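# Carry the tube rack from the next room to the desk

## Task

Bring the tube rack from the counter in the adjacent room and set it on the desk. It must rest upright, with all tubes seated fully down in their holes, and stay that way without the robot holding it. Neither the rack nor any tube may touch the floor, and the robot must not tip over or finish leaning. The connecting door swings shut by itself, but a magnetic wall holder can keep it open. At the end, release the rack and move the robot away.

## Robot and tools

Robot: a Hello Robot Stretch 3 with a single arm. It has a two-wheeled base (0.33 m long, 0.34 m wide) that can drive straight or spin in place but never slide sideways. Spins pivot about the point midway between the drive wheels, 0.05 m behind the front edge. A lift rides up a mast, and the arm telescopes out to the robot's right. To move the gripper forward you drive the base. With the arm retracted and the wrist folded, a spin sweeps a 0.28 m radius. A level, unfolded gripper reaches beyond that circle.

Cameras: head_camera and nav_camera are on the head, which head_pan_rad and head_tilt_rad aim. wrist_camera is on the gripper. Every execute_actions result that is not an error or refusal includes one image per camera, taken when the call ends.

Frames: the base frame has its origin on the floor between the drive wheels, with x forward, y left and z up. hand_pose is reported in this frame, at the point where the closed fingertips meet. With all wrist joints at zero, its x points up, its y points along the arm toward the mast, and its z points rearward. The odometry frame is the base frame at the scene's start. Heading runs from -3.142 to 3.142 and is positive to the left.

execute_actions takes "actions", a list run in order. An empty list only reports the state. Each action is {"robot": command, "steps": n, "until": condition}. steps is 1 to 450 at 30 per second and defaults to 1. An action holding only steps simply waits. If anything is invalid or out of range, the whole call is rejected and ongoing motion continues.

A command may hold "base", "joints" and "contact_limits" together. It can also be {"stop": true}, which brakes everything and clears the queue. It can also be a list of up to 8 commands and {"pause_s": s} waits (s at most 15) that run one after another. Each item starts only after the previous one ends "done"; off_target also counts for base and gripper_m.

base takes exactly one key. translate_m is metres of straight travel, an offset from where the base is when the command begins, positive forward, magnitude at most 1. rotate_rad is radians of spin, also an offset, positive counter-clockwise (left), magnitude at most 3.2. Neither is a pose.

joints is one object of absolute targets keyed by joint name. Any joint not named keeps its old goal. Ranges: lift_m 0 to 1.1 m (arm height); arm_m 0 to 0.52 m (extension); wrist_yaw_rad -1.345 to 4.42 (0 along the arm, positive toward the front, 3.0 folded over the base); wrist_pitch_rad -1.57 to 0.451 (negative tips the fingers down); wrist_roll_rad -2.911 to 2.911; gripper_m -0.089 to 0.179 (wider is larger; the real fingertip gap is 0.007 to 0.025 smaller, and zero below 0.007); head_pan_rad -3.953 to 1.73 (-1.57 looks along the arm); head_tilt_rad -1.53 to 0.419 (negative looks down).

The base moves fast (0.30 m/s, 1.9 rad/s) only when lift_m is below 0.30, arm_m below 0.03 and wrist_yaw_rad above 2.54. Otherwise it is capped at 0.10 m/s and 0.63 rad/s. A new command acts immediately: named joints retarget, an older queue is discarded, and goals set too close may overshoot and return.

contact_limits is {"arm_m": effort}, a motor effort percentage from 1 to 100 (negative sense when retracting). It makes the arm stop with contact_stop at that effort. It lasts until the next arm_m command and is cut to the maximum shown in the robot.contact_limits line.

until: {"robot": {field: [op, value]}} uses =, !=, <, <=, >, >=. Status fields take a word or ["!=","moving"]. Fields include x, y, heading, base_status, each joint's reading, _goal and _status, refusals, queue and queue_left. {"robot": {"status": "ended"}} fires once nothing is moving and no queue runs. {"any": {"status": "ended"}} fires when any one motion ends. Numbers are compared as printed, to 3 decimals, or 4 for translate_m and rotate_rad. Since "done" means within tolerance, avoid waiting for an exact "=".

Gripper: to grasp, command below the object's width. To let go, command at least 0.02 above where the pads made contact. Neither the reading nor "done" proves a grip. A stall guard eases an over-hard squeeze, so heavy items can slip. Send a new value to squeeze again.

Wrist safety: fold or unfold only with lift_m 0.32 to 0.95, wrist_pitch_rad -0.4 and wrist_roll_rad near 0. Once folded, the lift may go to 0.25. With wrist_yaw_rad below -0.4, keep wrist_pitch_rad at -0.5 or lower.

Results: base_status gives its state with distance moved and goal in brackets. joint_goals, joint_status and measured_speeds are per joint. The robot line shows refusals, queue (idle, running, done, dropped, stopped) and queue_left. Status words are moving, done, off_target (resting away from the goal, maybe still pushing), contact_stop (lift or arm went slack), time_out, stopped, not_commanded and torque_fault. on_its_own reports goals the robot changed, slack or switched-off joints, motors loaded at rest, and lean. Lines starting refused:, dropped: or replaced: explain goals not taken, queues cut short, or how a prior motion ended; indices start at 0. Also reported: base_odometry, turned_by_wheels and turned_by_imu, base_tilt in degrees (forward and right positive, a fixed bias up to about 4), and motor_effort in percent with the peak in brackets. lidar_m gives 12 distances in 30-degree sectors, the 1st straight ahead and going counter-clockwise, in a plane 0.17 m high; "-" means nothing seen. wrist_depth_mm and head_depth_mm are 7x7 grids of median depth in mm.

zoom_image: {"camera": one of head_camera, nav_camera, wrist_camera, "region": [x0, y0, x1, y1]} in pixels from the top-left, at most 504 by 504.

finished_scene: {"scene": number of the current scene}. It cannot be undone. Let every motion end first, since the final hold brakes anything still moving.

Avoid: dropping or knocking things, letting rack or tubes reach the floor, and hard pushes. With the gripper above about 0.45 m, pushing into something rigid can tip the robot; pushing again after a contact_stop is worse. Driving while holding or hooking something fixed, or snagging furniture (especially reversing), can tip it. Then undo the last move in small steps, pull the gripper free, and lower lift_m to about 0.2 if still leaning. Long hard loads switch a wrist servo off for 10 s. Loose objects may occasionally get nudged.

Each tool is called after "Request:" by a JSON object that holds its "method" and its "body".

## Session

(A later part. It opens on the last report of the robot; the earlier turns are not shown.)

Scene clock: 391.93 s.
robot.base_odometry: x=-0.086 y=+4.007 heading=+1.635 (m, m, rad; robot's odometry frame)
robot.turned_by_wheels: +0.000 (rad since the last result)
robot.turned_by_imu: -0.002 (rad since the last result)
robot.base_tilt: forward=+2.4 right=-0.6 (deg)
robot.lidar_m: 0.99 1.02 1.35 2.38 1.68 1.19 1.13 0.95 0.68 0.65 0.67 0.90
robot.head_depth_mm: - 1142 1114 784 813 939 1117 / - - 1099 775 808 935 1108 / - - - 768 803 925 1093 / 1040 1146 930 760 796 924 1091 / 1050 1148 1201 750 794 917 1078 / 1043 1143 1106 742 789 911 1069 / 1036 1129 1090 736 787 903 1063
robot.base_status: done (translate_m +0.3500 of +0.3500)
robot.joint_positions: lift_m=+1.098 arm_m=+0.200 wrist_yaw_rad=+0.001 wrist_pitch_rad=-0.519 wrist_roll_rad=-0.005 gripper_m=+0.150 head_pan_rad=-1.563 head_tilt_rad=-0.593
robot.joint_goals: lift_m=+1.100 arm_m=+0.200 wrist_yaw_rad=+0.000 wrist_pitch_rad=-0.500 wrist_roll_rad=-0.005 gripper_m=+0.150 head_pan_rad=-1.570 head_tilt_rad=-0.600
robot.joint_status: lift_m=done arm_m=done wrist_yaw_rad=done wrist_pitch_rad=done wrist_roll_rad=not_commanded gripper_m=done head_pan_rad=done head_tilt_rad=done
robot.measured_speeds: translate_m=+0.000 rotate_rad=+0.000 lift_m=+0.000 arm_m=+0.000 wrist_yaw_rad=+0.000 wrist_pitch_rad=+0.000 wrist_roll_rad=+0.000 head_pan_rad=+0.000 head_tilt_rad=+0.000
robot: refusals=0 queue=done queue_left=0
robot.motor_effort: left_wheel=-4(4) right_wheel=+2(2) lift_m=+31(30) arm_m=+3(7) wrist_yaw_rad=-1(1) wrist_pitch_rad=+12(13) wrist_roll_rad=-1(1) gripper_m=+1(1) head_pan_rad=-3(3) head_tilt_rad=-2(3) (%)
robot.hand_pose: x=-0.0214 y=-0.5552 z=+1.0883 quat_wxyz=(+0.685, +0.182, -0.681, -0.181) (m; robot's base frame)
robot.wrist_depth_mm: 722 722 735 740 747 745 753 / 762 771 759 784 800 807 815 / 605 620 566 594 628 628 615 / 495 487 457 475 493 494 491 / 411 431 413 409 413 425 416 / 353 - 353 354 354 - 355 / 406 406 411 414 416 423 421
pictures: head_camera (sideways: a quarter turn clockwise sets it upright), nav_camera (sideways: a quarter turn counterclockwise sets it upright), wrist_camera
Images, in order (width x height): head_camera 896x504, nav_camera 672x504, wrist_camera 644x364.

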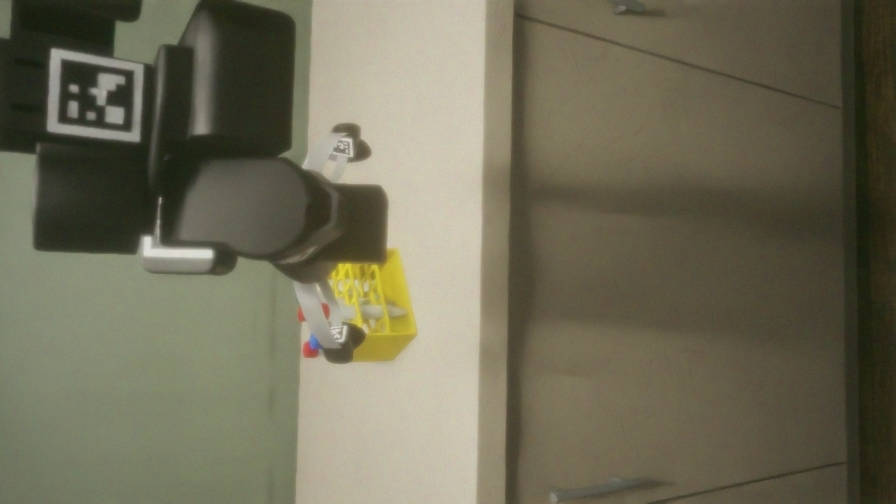

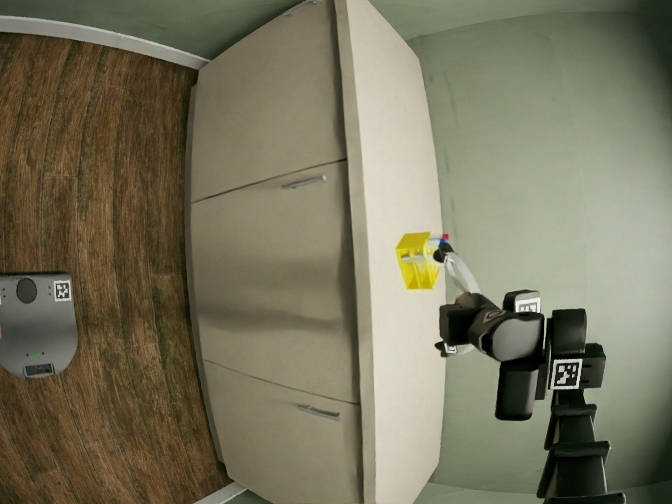

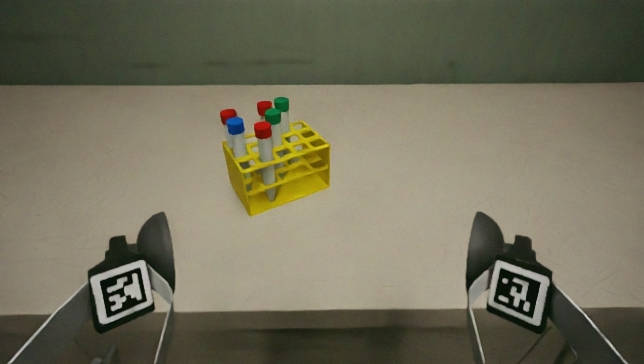

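Request:
{"method": "execute_actions", "body": {"actions": [{"robot":{"base":{"translate_m":-0.05},"joints":{"wrist_yaw_rad":0.45,"wrist_pitch_rad":-0.45,"gripper_m":0.179,"arm_m":0.3}},"steps":300,"until":{"robot":{"status":"ended"}}},{"robot":{"joints":{"lift_m":0.97}},"steps":300,"until":{"robot":{"status":"ended"}}}]}}

Scene clock: 411.67 s.
robot.base_odometry: x=-0.083 y=+3.957 heading=+1.635 (m, m, rad; robot's odometry frame)
robot.turned_by_wheels: +0.000 (rad since the last result)
robot.turned_by_imu: -0.002 (rad since the last result)
robot.base_tilt: forward=+2.4 right=-0.6 (deg)
robot.lidar_m: 1.04 1.07 1.42 2.37 1.60 1.14 1.08 0.95 0.68 0.65 0.67 0.90
robot.head_depth_mm: 1072 1175 1259 - 815 940 1117 / 1067 1167 - 739 810 935 1110 / 1065 1156 - 727 803 928 1099 / 1054 1156 1224 714 803 924 1093 / 1054 1148 1044 717 797 916 1086 / 1044 1140 1097 711 794 915 1073 / 1034 1135 1088 735 789 906 1069
robot.base_status: done (translate_m -0.0500 of -0.0500)
robot.joint_positions: lift_m=+0.970 arm_m=+0.300 wrist_yaw_rad=+0.448 wrist_pitch_rad=-0.470 wrist_roll_rad=-0.005 gripper_m=+0.179 head_pan_rad=-1.563 head_tilt_rad=-0.593
robot.joint_goals: lift_m=+0.970 arm_m=+0.300 wrist_yaw_rad=+0.450 wrist_pitch_rad=-0.450 wrist_roll_rad=-0.005 gripper_m=+0.179 head_pan_rad=-1.570 head_tilt_rad=-0.600
robot.joint_status: lift_m=done arm_m=done wrist_yaw_rad=done wrist_pitch_rad=done wrist_roll_rad=not_commanded gripper_m=done head_pan_rad=done head_tilt_rad=done
robot.measured_speeds: translate_m=+0.000 rotate_rad=+0.000 lift_m=+0.000 arm_m=+0.000 wrist_yaw_rad=+0.000 wrist_pitch_rad=+0.000 wrist_roll_rad=+0.000 head_pan_rad=+0.000 head_tilt_rad=+0.000
robot: refusals=0 queue=done queue_left=0
robot.motor_effort: left_wheel=-4(10) right_wheel=+2(4) lift_m=+22(30) arm_m=+3(3) wrist_yaw_rad=+1(3) wrist_pitch_rad=+12(14) wrist_roll_rad=-1(1) gripper_m=+1(83) head_pan_rad=-3(3) head_tilt_rad=-2(3) (%)
robot.hand_pose: x=+0.0728 y=-0.6408 z=+0.9715 quat_wxyz=(+0.709, +0.313, -0.632, -0.007) (m; robot's base frame)
robot.wrist_depth_mm: 822 870 787 695 639 578 535 / 573 570 587 535 306 577 550 / 413 413 411 336 305 404 410 / 322 321 321 318 316 322 318 / 301 264 263 260 262 272 262 / 588 244 224 222 223 223 227 / 872 425 307 197 193 193 188
pictures: head_camera (sideways: a quarter turn clockwise sets it upright), nav_camera (sideways: a quarter turn counterclockwise sets it upright), wrist_camera
Images, in order (width x height): head_camera 896x504, nav_camera 672x504, wrist_camera 644x364.

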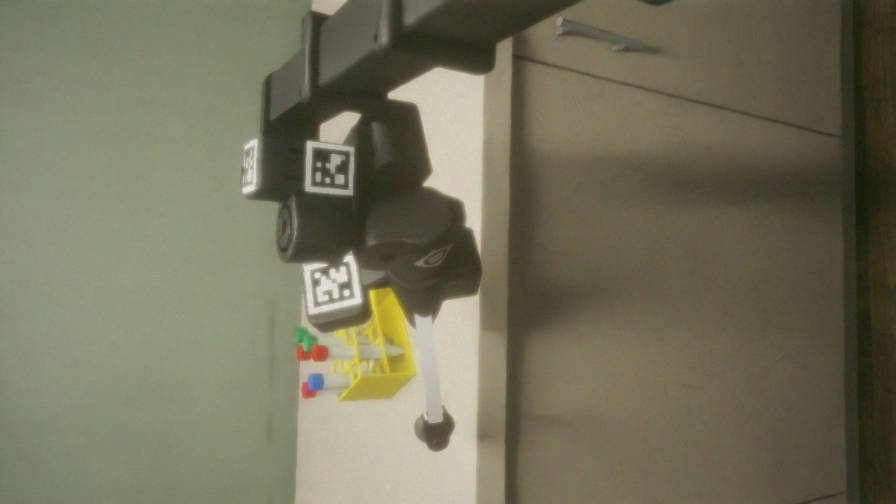

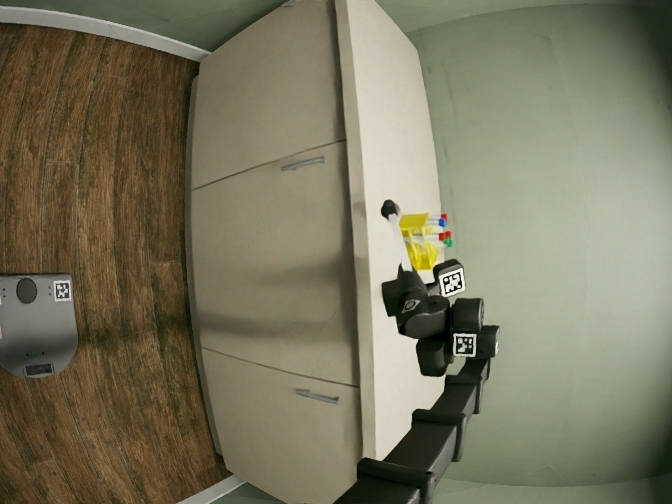

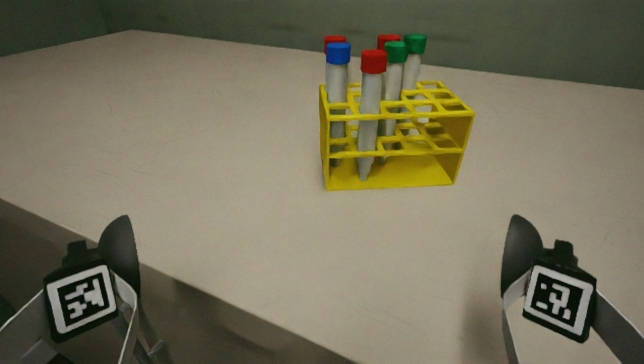

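Request:
{"method": "execute_actions", "body": {"actions": [{"robot":{"base":{"translate_m":-0.054},"joints":{"arm_m":0.326,"lift_m":0.945}},"steps":300,"until":{"robot":{"status":"ended"}}}]}}

Scene clock: 418.67 s.
robot.base_odometry: x=-0.079 y=+3.903 heading=+1.635 (m, m, rad; robot's odometry frame)
robot.turned_by_wheels: +0.000 (rad since the last result)
robot.turned_by_imu: -0.002 (rad since the last result)
robot.base_tilt: forward=+2.4 right=-0.5 (deg)
robot.lidar_m: 1.09 1.13 1.49 2.37 1.52 1.08 1.03 0.95 0.68 0.65 0.67 0.91
robot.head_depth_mm: 1071 1172 1247 - 845 943 1116 / 1066 1178 1251 729 810 938 1111 / 1060 1157 - 722 807 933 1104 / 1054 1160 1230 - 803 923 1098 / 1054 1149 1205 732 797 922 1087 / 1045 1142 845 712 791 909 1079 / 1040 1134 1084 736 790 909 1075
robot.base_status: done (translate_m -0.0540 of -0.0540)
robot.joint_positions: lift_m=+0.945 arm_m=+0.326 wrist_yaw_rad=+0.449 wrist_pitch_rad=-0.469 wrist_roll_rad=-0.005 gripper_m=+0.179 head_pan_rad=-1.563 head_tilt_rad=-0.593
robot.joint_goals: lift_m=+0.945 arm_m=+0.326 wrist_yaw_rad=+0.450 wrist_pitch_rad=-0.450 wrist_roll_rad=-0.005 gripper_m=+0.179 head_pan_rad=-1.570 head_tilt_rad=-0.600
robot.joint_status: lift_m=done arm_m=done wrist_yaw_rad=done wrist_pitch_rad=done wrist_roll_rad=not_commanded gripper_m=done head_pan_rad=done head_tilt_rad=done
robot.measured_speeds: translate_m=+0.000 rotate_rad=+0.000 lift_m=+0.000 arm_m=+0.000 wrist_yaw_rad=+0.000 wrist_pitch_rad=+0.000 wrist_roll_rad=+0.000 head_pan_rad=+0.000 head_tilt_rad=+0.000
robot: refusals=0 queue=done queue_left=0
robot.motor_effort: left_wheel=-3(10) right_wheel=+2(4) lift_m=+22(21) arm_m=+3(3) wrist_yaw_rad=+0(1) wrist_pitch_rad=+12(12) wrist_roll_rad=-2(1) gripper_m=+1(0) head_pan_rad=-3(3) head_tilt_rad=-2(3) (%)
robot.hand_pose: x=+0.0729 y=-0.6668 z=+0.9465 quat_wxyz=(+0.709, +0.313, -0.632, -0.007) (m; robot's base frame)
robot.wrist_depth_mm: 830 833 723 285 612 567 516 / 495 499 461 274 459 495 488 / 356 357 339 314 337 358 358 / 278 279 278 276 278 277 277 / 238 228 228 229 227 235 228 / 406 199 193 192 192 193 196 / 680 351 177 167 167 166 163
pictures: head_camera (sideways: a quarter turn clockwise sets it upright), nav_camera (sideways: a quarter turn counterclockwise sets it upright), wrist_camera
Images, in order (width x height): head_camera 896x504, nav_camera 672x504, wrist_camera 644x364.

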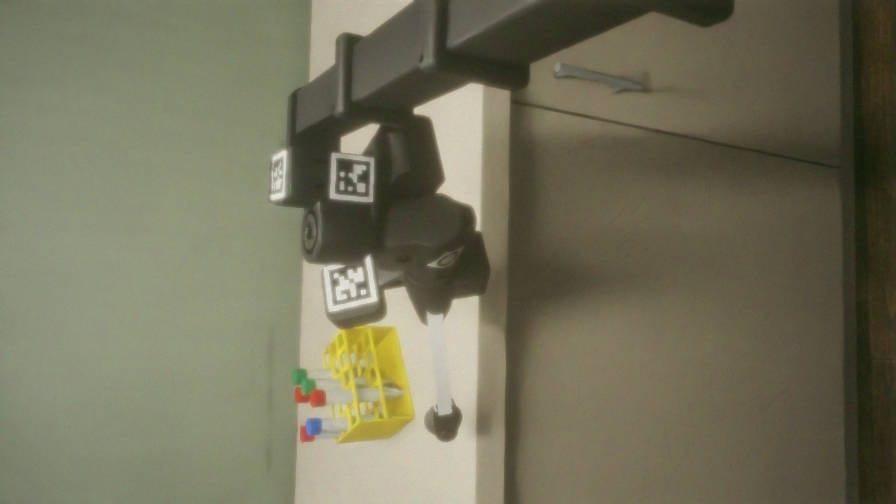

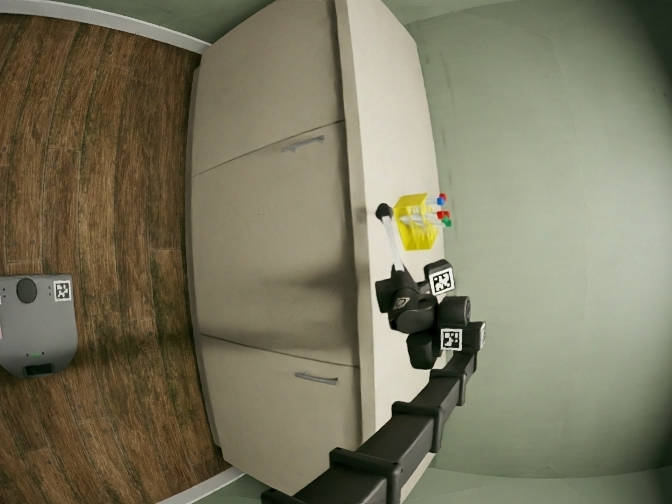

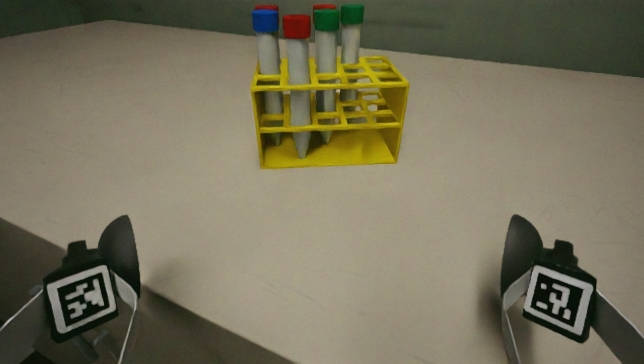

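Request:
{"method": "execute_actions", "body": {"actions": [{"robot":{"base":{"translate_m":0.037},"joints":{"arm_m":0.41}},"steps":300,"until":{"robot":{"status":"ended"}}}]}}

Scene clock: 423.13 s.
robot.base_odometry: x=-0.081 y=+3.940 heading=+1.635 (m, m, rad; robot's odometry frame)
robot.turned_by_wheels: +0.000 (rad since the last result)
robot.turned_by_imu: -0.001 (rad since the last result)
robot.base_tilt: forward=+2.4 right=-0.5 (deg)
robot.lidar_m: 1.06 1.09 1.44 2.37 1.57 1.12 1.06 0.95 0.68 0.65 0.67 0.90
robot.head_depth_mm: 1076 1175 1242 - 819 963 1121 / 1072 1169 - 739 807 937 1115 / 1056 1162 - 764 803 930 1099 / 1054 1152 - 723 800 926 1095 / 1050 1152 1083 732 800 918 1084 / 1042 1142 1037 741 793 909 1082 / 1034 1137 1097 735 790 907 1074
robot.base_status: done (translate_m +0.0370 of +0.0370)
robot.joint_positions: lift_m=+0.945 arm_m=+0.410 wrist_yaw_rad=+0.449 wrist_pitch_rad=-0.469 wrist_roll_rad=-0.005 gripper_m=+0.179 head_pan_rad=-1.563 head_tilt_rad=-0.593
robot.joint_goals: lift_m=+0.945 arm_m=+0.410 wrist_yaw_rad=+0.450 wrist_pitch_rad=-0.450 wrist_roll_rad=-0.005 gripper_m=+0.179 head_pan_rad=-1.570 head_tilt_rad=-0.600
robot.joint_status: lift_m=done arm_m=done wrist_yaw_rad=done wrist_pitch_rad=done wrist_roll_rad=not_commanded gripper_m=done head_pan_rad=done head_tilt_rad=done
robot.measured_speeds: translate_m=+0.000 rotate_rad=+0.000 lift_m=+0.000 arm_m=+0.000 wrist_yaw_rad=+0.000 wrist_pitch_rad=+0.000 wrist_roll_rad=+0.000 head_pan_rad=+0.000 head_tilt_rad=+0.000
robot: refusals=0 queue=done queue_left=0
robot.motor_effort: left_wheel=-4(5) right_wheel=+2(6) lift_m=+22(22) arm_m=+3(3) wrist_yaw_rad=+1(1) wrist_pitch_rad=+12(12) wrist_roll_rad=-2(2) gripper_m=+0(1) head_pan_rad=-3(3) head_tilt_rad=-3(2) (%)
robot.hand_pose: x=+0.0729 y=-0.7508 z=+0.9465 quat_wxyz=(+0.709, +0.314, -0.632, -0.007) (m; robot's base frame)
robot.wrist_depth_mm: 790 736 653 568 545 498 456 / 501 498 215 197 499 498 475 / 360 355 211 202 241 354 357 / 279 277 244 219 248 277 276 / 227 227 223 223 228 236 226 / - 192 192 192 192 192 196 / 163 167 166 166 167 167 163
pictures: head_camera (sideways: a quarter turn clockwise sets it upright), nav_camera (sideways: a quarter turn counterclockwise sets it upright), wrist_camera
Images, in order (width x height): head_camera 896x504, nav_camera 672x504, wrist_camera 644x364.

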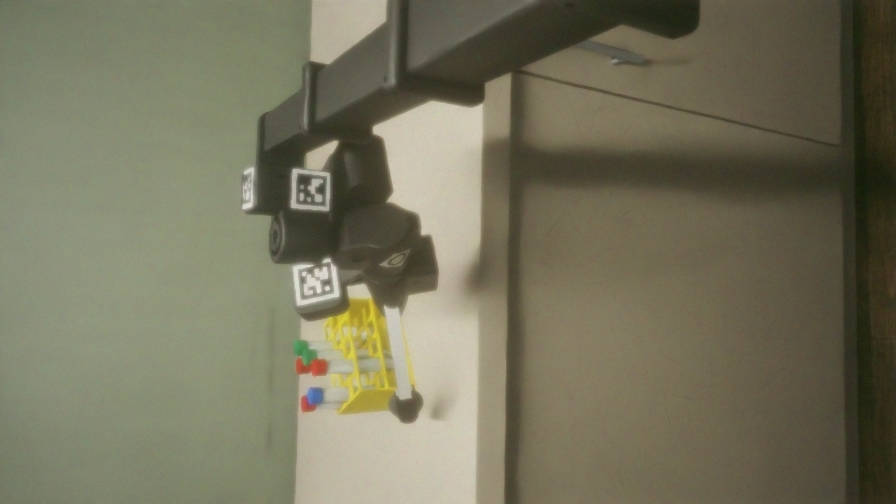

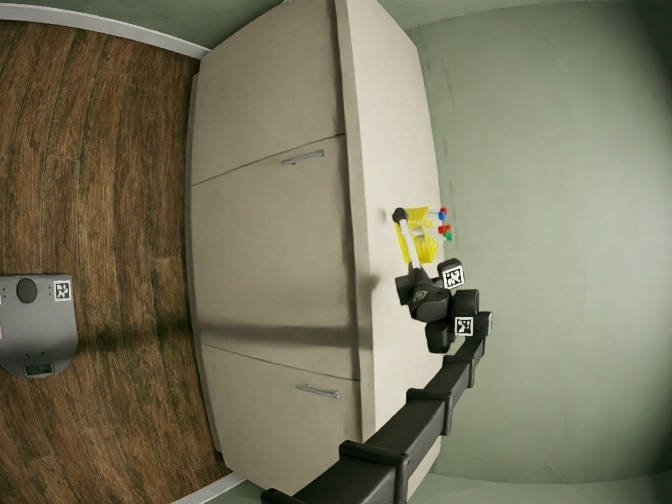

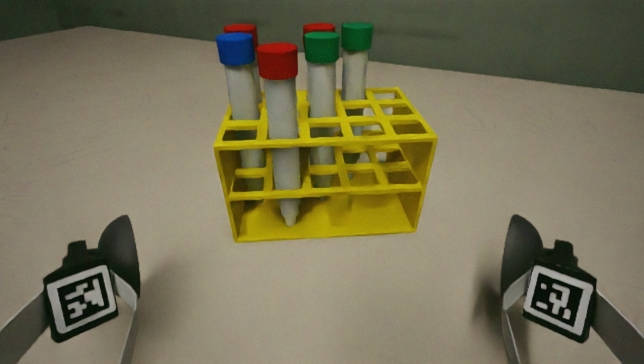

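Request:
{"method": "execute_actions", "body": {"actions": [{"robot":{"base":{"translate_m":0.033},"joints":{"arm_m":0.478}},"steps":300,"until":{"robot":{"status":"ended"}}}]}}

Scene clock: 427.17 s.
robot.base_odometry: x=-0.084 y=+3.973 heading=+1.635 (m, m, rad; robot's odometry frame)
robot.turned_by_wheels: +0.000 (rad since the last result)
robot.turned_by_imu: -0.001 (rad since the last result)
robot.base_tilt: forward=+2.5 right=-0.5 (deg)
robot.lidar_m: 1.02 1.05 1.40 2.38 1.63 1.15 1.10 0.95 0.68 0.65 0.67 0.90
robot.head_depth_mm: 1070 1172 1245 - - 943 1115 / 1063 1162 - 736 808 936 1105 / 1063 1148 953 770 802 930 1096 / 1053 1153 - 754 800 922 1092 / 1044 1144 1047 747 798 917 1085 / 1041 1145 1107 740 792 913 1069 / 1034 1136 1088 736 788 906 1069
robot.base_status: done (translate_m +0.0330 of +0.0330)
robot.joint_positions: lift_m=+0.945 arm_m=+0.478 wrist_yaw_rad=+0.449 wrist_pitch_rad=-0.469 wrist_roll_rad=-0.005 gripper_m=+0.179 head_pan_rad=-1.563 head_tilt_rad=-0.593
robot.joint_goals: lift_m=+0.945 arm_m=+0.478 wrist_yaw_rad=+0.450 wrist_pitch_rad=-0.450 wrist_roll_rad=-0.005 gripper_m=+0.179 head_pan_rad=-1.570 head_tilt_rad=-0.600
robot.joint_status: lift_m=done arm_m=done wrist_yaw_rad=done wrist_pitch_rad=done wrist_roll_rad=not_commanded gripper_m=done head_pan_rad=done head_tilt_rad=done
robot.measured_speeds: translate_m=+0.000 rotate_rad=+0.000 lift_m=+0.000 arm_m=+0.000 wrist_yaw_rad=+0.000 wrist_pitch_rad=+0.000 wrist_roll_rad=+0.000 head_pan_rad=+0.000 head_tilt_rad=+0.000
robot: refusals=0 queue=done queue_left=0
robot.motor_effort: left_wheel=-3(6) right_wheel=+2(6) lift_m=+22(22) arm_m=+3(1) wrist_yaw_rad=+0(2) wrist_pitch_rad=+12(12) wrist_roll_rad=-1(1) gripper_m=+1(0) head_pan_rad=-3(3) head_tilt_rad=-2(3) (%)
robot.hand_pose: x=+0.0730 y=-0.8188 z=+0.9465 quat_wxyz=(+0.709, +0.314, -0.632, -0.007) (m; robot's base frame)
robot.wrist_depth_mm: 754 688 625 541 484 437 401 / 495 498 147 145 462 459 435 / 354 357 100 155 355 355 357 / 279 277 135 143 162 275 279 / 227 226 130 130 165 220 227 / - 181 144 178 168 186 195 / 163 166 160 164 164 167 162
pictures: head_camera (sideways: a quarter turn clockwise sets it upright), nav_camera (sideways: a quarter turn counterclockwise sets it upright), wrist_camera
Images, in order (width x height): head_camera 896x504, nav_camera 672x504, wrist_camera 644x364.

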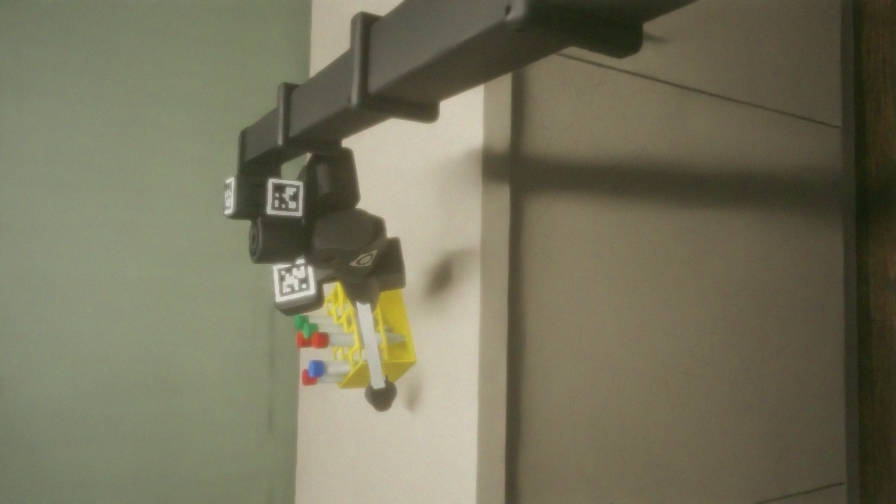

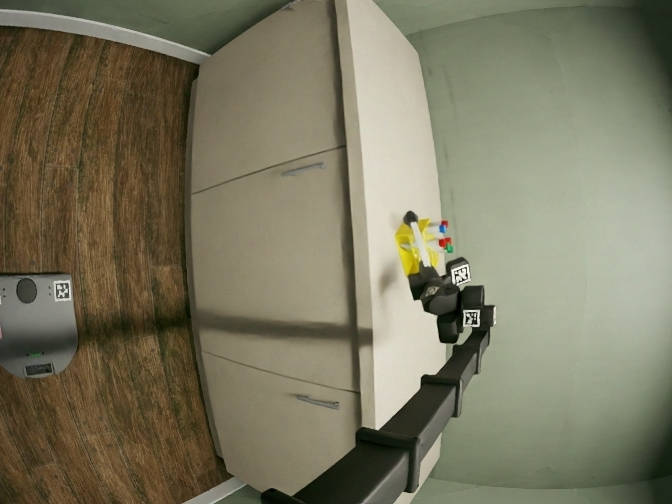

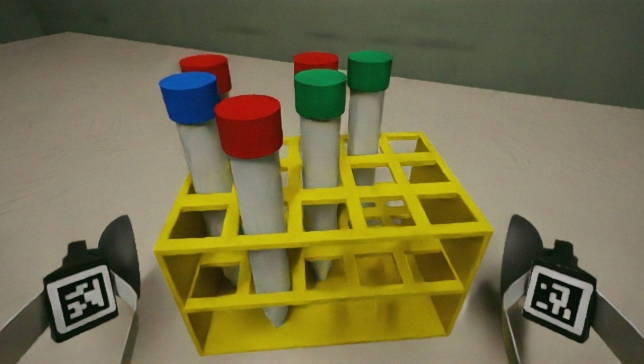

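Request:
{"method": "execute_actions", "body": {"actions": [{"robot":[{"base":{"translate_m":0.006},"joints":{"arm_m":0.49,"lift_m":0.935}},{"joints":{"gripper_m":0.08}},{"pause_s":0.5}],"steps":300,"until":{"robot":{"status":"ended"}}}]}}

Scene clock: 434.47 s.
robot.base_odometry: x=-0.084 y=+3.979 heading=+1.635 (m, m, rad; robot's odometry frame)
robot.turned_by_wheels: +0.000 (rad since the last result)
robot.turned_by_imu: -0.002 (rad since the last result)
robot.base_tilt: forward=+2.5 right=-0.3 (deg)
robot.lidar_m: 1.02 1.05 1.39 2.37 1.63 1.16 1.10 0.95 0.68 0.65 0.67 0.90
robot.head_depth_mm: 1071 1170 1204 - - 960 1120 / 1065 1170 1239 735 807 933 1108 / 1058 1150 - 764 802 928 1104 / 1051 1152 - 754 801 923 1089 / 1048 1141 879 748 793 916 1082 / 1038 1139 1100 742 790 909 1070 / 1036 1135 1091 734 785 905 1066
robot.base_status: done (translate_m +0.0060 of +0.0060)
robot.joint_positions: lift_m=+0.935 arm_m=+0.490 wrist_yaw_rad=+0.450 wrist_pitch_rad=-0.469 wrist_roll_rad=-0.005 gripper_m=+0.081 head_pan_rad=-1.563 head_tilt_rad=-0.593
robot.joint_goals: lift_m=+0.935 arm_m=+0.490 wrist_yaw_rad=+0.450 wrist_pitch_rad=-0.450 wrist_roll_rad=-0.005 gripper_m=+0.080 head_pan_rad=-1.570 head_tilt_rad=-0.600
robot.joint_status: lift_m=done arm_m=done wrist_yaw_rad=done wrist_pitch_rad=done wrist_roll_rad=not_commanded gripper_m=done head_pan_rad=done head_tilt_rad=done
robot.measured_speeds: translate_m=+0.000 rotate_rad=+0.000 lift_m=+0.000 arm_m=+0.000 wrist_yaw_rad=+0.000 wrist_pitch_rad=+0.000 wrist_roll_rad=+0.000 head_pan_rad=+0.000 head_tilt_rad=+0.000
robot: refusals=0 queue=done queue_left=0
robot.motor_effort: left_wheel=-3(5) right_wheel=+2(6) lift_m=+22(22) arm_m=+3(4) wrist_yaw_rad=+0(1) wrist_pitch_rad=+12(12) wrist_roll_rad=-1(1) gripper_m=-23(95) head_pan_rad=-3(3) head_tilt_rad=-1(3) (%)
robot.hand_pose: x=+0.0731 y=-0.8309 z=+0.9367 quat_wxyz=(+0.709, +0.313, -0.632, -0.006) (m; robot's base frame)
robot.wrist_depth_mm: 746 668 584 514 468 428 399 / 473 432 100 120 432 451 419 / 333 336 104 153 184 335 336 / 260 259 120 137 144 260 262 / 213 198 128 147 148 198 213 / 180 - 150 167 164 - 180 / - 156 154 156 155 152 157
pictures: head_camera (sideways: a quarter turn clockwise sets it upright), nav_camera (sideways: a quarter turn counterclockwise sets it upright), wrist_camera
Images, in order (width x height): head_camera 896x504, nav_camera 672x504, wrist_camera 644x364.

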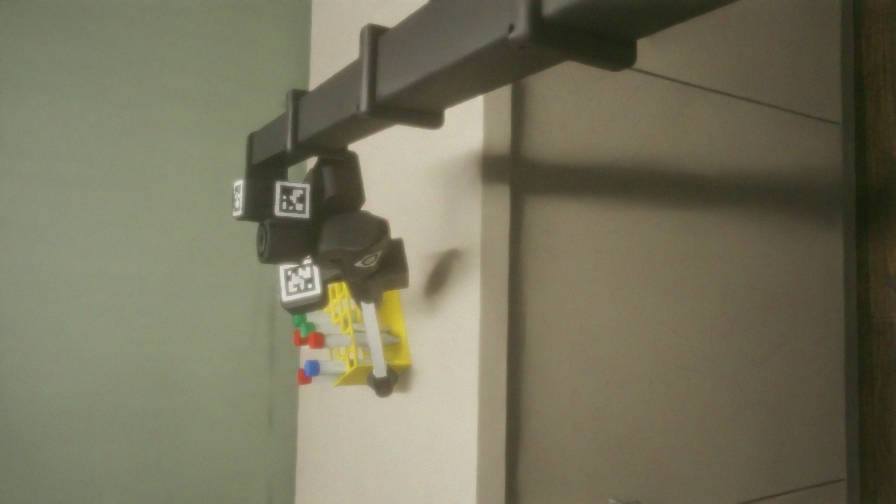

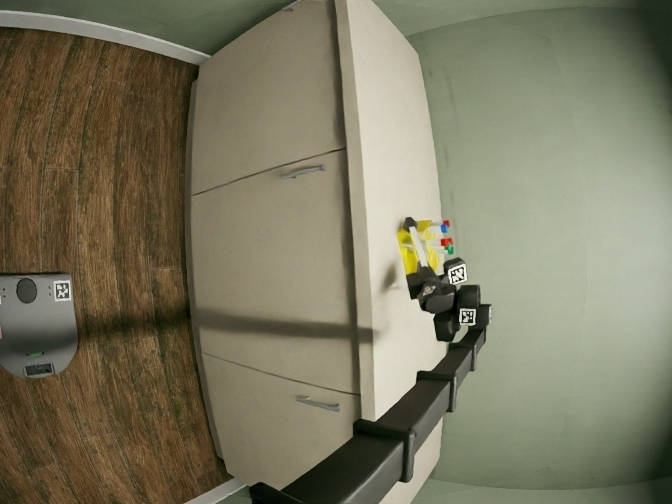

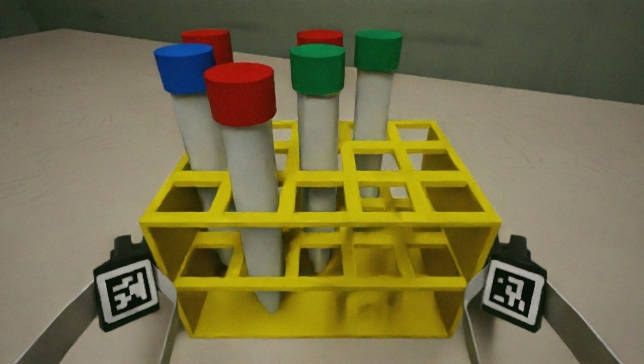

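Request:
{"method": "execute_actions", "body": {"actions": [{"robot":[{"joints":{"gripper_m":0.055}},{"pause_s":0.5},{"joints":{"lift_m":0.96}},{"pause_s":0.5}],"steps":300,"until":{"robot":{"status":"ended"}}}]}}

Scene clock: 439.20 s.
robot.base_odometry: x=-0.084 y=+3.979 heading=+1.635 (m, m, rad; robot's odometry frame)
robot.turned_by_wheels: +0.000 (rad since the last result)
robot.turned_by_imu: -0.001 (rad since the last result)
robot.base_tilt: forward=+2.4 right=-0.5 (deg)
robot.lidar_m: 1.02 1.05 1.39 2.37 1.64 1.16 1.10 0.95 0.68 0.65 0.67 0.90
robot.head_depth_mm: 1070 1175 1255 - 827 939 1117 / 1066 1162 - 740 806 934 1107 / 1057 1135 1014 766 806 926 1098 / 1052 1150 - 758 798 927 1087 / 1044 1147 990 752 793 916 1085 / 1045 1141 1065 744 791 914 1077 / 1036 1139 1091 736 786 904 1068
robot.base_status: done (translate_m +0.0060 of +0.0060)
robot.joint_positions: lift_m=+0.960 arm_m=+0.490 wrist_yaw_rad=+0.450 wrist_pitch_rad=-0.476 wrist_roll_rad=-0.005 gripper_m=+0.063 head_pan_rad=-1.563 head_tilt_rad=-0.593
robot.joint_goals: lift_m=+0.960 arm_m=+0.490 wrist_yaw_rad=+0.450 wrist_pitch_rad=-0.450 wrist_roll_rad=-0.005 gripper_m=+0.065 head_pan_rad=-1.570 head_tilt_rad=-0.600
robot.joint_status: lift_m=done arm_m=done wrist_yaw_rad=done wrist_pitch_rad=done wrist_roll_rad=not_commanded gripper_m=done head_pan_rad=done head_tilt_rad=done
robot.measured_speeds: translate_m=+0.000 rotate_rad=+0.000 lift_m=+0.000 arm_m=+0.000 wrist_yaw_rad=+0.000 wrist_pitch_rad=+0.000 wrist_roll_rad=+0.000 head_pan_rad=+0.000 head_tilt_rad=+0.000
robot: refusals=0 queue=done queue_left=0
robot.on_its_own: gripper_m is held at +0.065, not at your +0.055, by its stall guard, which is still easing
robot.motor_effort: left_wheel=-3(3) right_wheel=+2(2) lift_m=+31(32) arm_m=+3(3) wrist_yaw_rad=+0(1) wrist_pitch_rad=+16(16) wrist_roll_rad=-1(1) gripper_m=-4(99) head_pan_rad=-3(3) head_tilt_rad=-3(2) (%)
robot.hand_pose: x=+0.0727 y=-0.8299 z=+0.9596 quat_wxyz=(+0.709, +0.316, -0.631, -0.009) (m; robot's base frame)
robot.wrist_depth_mm: 778 676 598 534 476 431 399 / 529 523 141 489 499 462 422 / 379 378 146 175 379 379 377 / 296 296 128 152 160 298 296 / 244 240 152 163 184 241 244 / 206 - 146 147 147 - 208 / 180 177 151 152 151 175 182
pictures: head_camera (sideways: a quarter turn clockwise sets it upright), nav_camera (sideways: a quarter turn counterclockwise sets it upright), wrist_camera
Images, in order (width x height): head_camera 896x504, nav_camera 672x504, wrist_camera 644x364.

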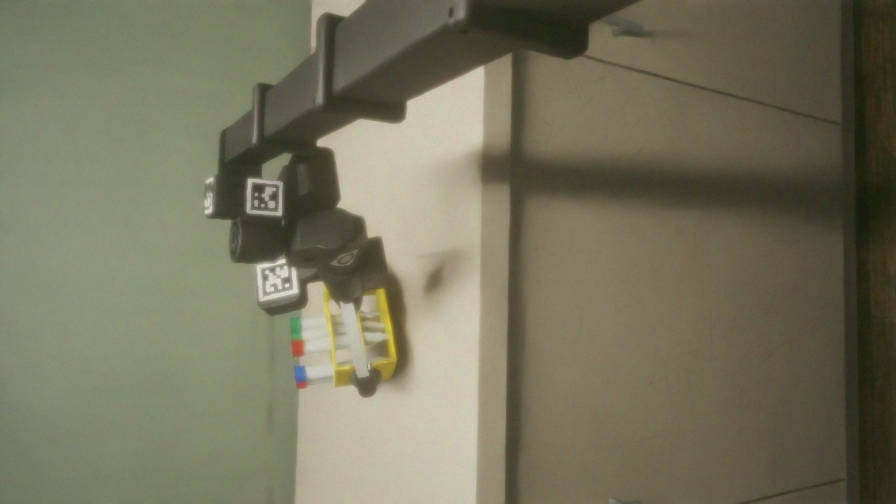

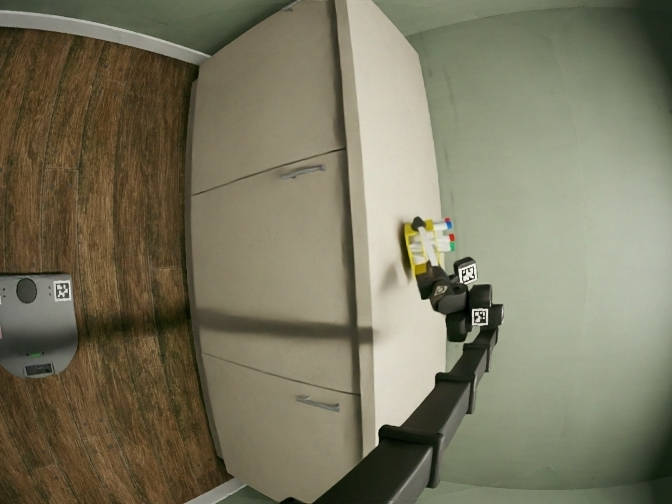

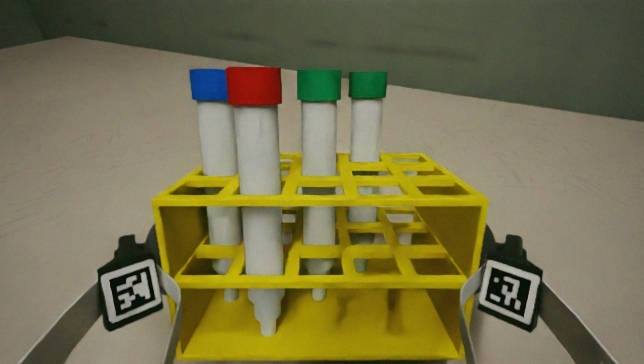

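Request:
{"method": "execute_actions", "body": {"actions": [{"robot":[{"joints":{"lift_m":0.937}},{"joints":{"gripper_m":0.17}},{"pause_s":0.7}],"steps":300,"until":{"robot":{"status":"ended"}}}]}}

Scene clock: 443.77 s.
robot.base_odometry: x=-0.084 y=+3.979 heading=+1.635 (m, m, rad; robot's odometry frame)
robot.turned_by_wheels: +0.000 (rad since the last result)
robot.turned_by_imu: -0.001 (rad since the last result)
robot.base_tilt: forward=+2.3 right=-0.6 (deg)
robot.lidar_m: 1.02 1.05 1.39 2.37 1.64 1.16 1.10 0.95 0.68 0.65 0.67 0.91
robot.head_depth_mm: 1073 1173 1241 - - 960 1113 / 1059 1166 1237 735 807 934 1107 / 1060 1156 - 768 804 926 1090 / 1052 1153 - 754 799 926 1090 / 1048 1146 886 752 796 917 1084 / 1045 1137 1097 741 790 908 1076 / 1039 1132 1089 735 788 907 1069
robot.base_status: done (translate_m +0.0060 of +0.0060)
robot.joint_positions: lift_m=+0.937 arm_m=+0.490 wrist_yaw_rad=+0.450 wrist_pitch_rad=-0.469 wrist_roll_rad=-0.005 gripper_m=+0.170 head_pan_rad=-1.563 head_tilt_rad=-0.593
robot.joint_goals: lift_m=+0.937 arm_m=+0.490 wrist_yaw_rad=+0.450 wrist_pitch_rad=-0.450 wrist_roll_rad=-0.005 gripper_m=+0.170 head_pan_rad=-1.570 head_tilt_rad=-0.600
robot.joint_status: lift_m=done arm_m=done wrist_yaw_rad=done wrist_pitch_rad=done wrist_roll_rad=not_commanded gripper_m=done head_pan_rad=done head_tilt_rad=done
robot.measured_speeds: translate_m=+0.000 rotate_rad=+0.000 lift_m=+0.000 arm_m=+0.000 wrist_yaw_rad=+0.000 wrist_pitch_rad=+0.000 wrist_roll_rad=+0.000 head_pan_rad=+0.000 head_tilt_rad=+0.000
robot: refusals=0 queue=done queue_left=0
robot.motor_effort: left_wheel=-3(3) right_wheel=+2(2) lift_m=+22(31) arm_m=+3(2) wrist_yaw_rad=+0(0) wrist_pitch_rad=+12(16) wrist_roll_rad=-1(1) gripper_m=+1(85) head_pan_rad=-3(3) head_tilt_rad=-2(2) (%)
robot.hand_pose: x=+0.0731 y=-0.8308 z=+0.9386 quat_wxyz=(+0.709, +0.314, -0.632, -0.006) (m; robot's base frame)
robot.wrist_depth_mm: 748 662 581 514 464 430 394 / 470 433 115 124 439 452 420 / 340 341 107 156 322 341 336 / 263 265 124 141 148 263 263 / 215 137 133 149 150 208 217 / 189 172 148 162 148 172 183 / 154 158 158 158 159 158 156
pictures: head_camera (sideways: a quarter turn clockwise sets it upright), nav_camera (sideways: a quarter turn counterclockwise sets it upright), wrist_camera
Images, in order (width x height): head_camera 896x504, nav_camera 672x504, wrist_camera 644x364.

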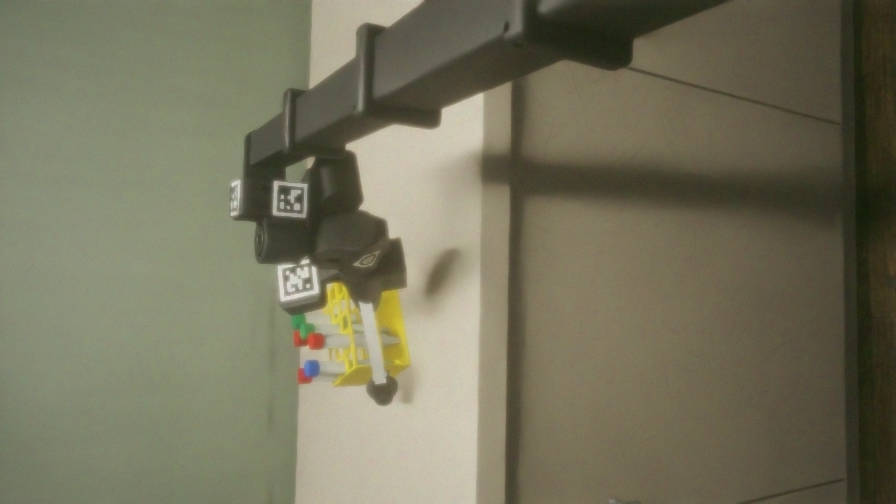

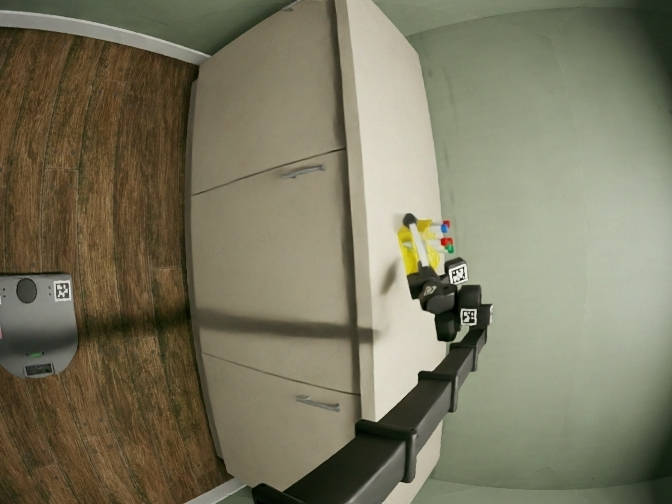

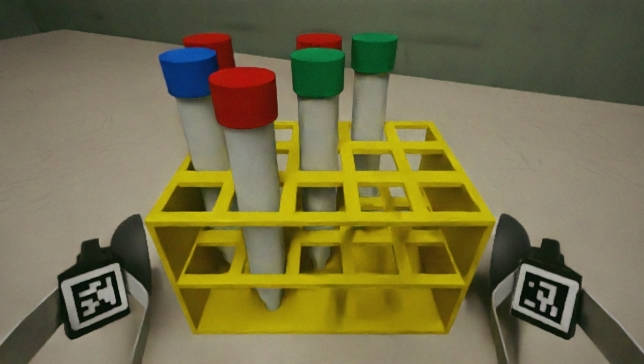

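Request:
{"method": "execute_actions", "body": {"actions": [{"robot":[{"base":{"translate_m":0.012},"joints":{"arm_m":0.514,"lift_m":0.947}},{"joints":{"gripper_m":0.068}},{"pause_s":0.7},{"joints":{"lift_m":0.975}},{"pause_s":0.5}],"steps":400,"until":{"robot":{"status":"ended"}}}]}}

Scene clock: 451.10 s.
robot.base_odometry: x=-0.085 y=+3.991 heading=+1.635 (m, m, rad; robot's odometry frame)
robot.turned_by_wheels: +0.000 (rad since the last result)
robot.turned_by_imu: -0.002 (rad since the last result)
robot.base_tilt: forward=+2.6 right=-0.6 (deg)
robot.lidar_m: 1.01 1.03 1.38 2.38 1.66 1.17 1.11 0.95 0.68 0.65 0.67 0.90
robot.head_depth_mm: 1066 1169 1248 - 813 936 1114 / 1063 1155 - 771 805 935 1104 / 1061 1131 1070 765 803 930 1092 / 1056 1138 - 759 799 923 1091 / 1048 1142 921 752 795 918 1083 / 1043 1135 1105 741 790 907 1074 / 1034 1133 1090 738 785 903 1071
robot.base_status: done (translate_m +0.0120 of +0.0120)
robot.joint_positions: lift_m=+0.975 arm_m=+0.514 wrist_yaw_rad=+0.450 wrist_pitch_rad=-0.476 wrist_roll_rad=-0.005 gripper_m=+0.078 head_pan_rad=-1.563 head_tilt_rad=-0.593
robot.joint_goals: lift_m=+0.975 arm_m=+0.514 wrist_yaw_rad=+0.450 wrist_pitch_rad=-0.450 wrist_roll_rad=-0.005 gripper_m=+0.077 head_pan_rad=-1.570 head_tilt_rad=-0.600
robot.joint_status: lift_m=done arm_m=done wrist_yaw_rad=done wrist_pitch_rad=done wrist_roll_rad=not_commanded gripper_m=done head_pan_rad=done head_tilt_rad=done
robot.measured_speeds: translate_m=+0.000 rotate_rad=+0.000 lift_m=+0.000 arm_m=+0.000 wrist_yaw_rad=+0.000 wrist_pitch_rad=+0.000 wrist_roll_rad=+0.000 head_pan_rad=+0.000 head_tilt_rad=+0.000
robot: refusals=0 queue=done queue_left=0
robot.on_its_own: gripper_m is held at +0.077, not at your +0.068, by its stall guard, which is still easing
robot.motor_effort: left_wheel=-3(7) right_wheel=+2(7) lift_m=+31(32) arm_m=+3(0) wrist_yaw_rad=+1(0) wrist_pitch_rad=+16(16) wrist_roll_rad=-1(1) gripper_m=-23(99) head_pan_rad=-3(3) head_tilt_rad=-3(2) (%)
robot.hand_pose: x=+0.0727 y=-0.8540 z=+0.9747 quat_wxyz=(+0.709, +0.316, -0.631, -0.009) (m; robot's base frame)
robot.wrist_depth_mm: 755 657 571 502 454 414 376 / 564 567 566 525 487 442 401 / 408 412 145 155 415 414 412 / 322 323 150 160 184 319 324 / 264 266 150 164 175 266 264 / 226 - 148 157 156 - 225 / 196 192 155 168 164 190 195
pictures: head_camera (sideways: a quarter turn clockwise sets it upright), nav_camera (sideways: a quarter turn counterclockwise sets it upright), wrist_camera
Images, in order (width x height): head_camera 896x504, nav_camera 672x504, wrist_camera 644x364.

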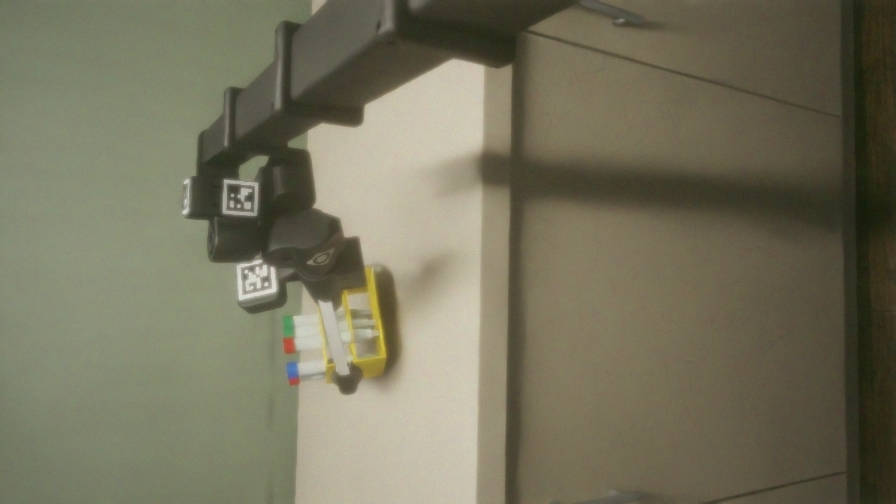

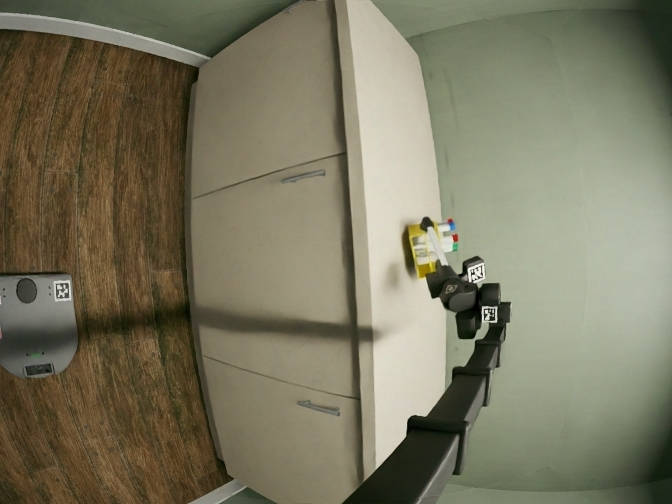

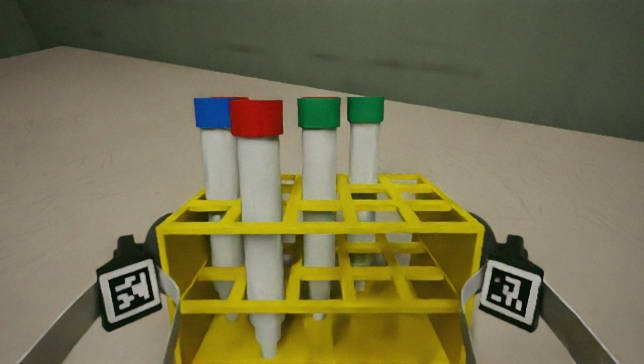

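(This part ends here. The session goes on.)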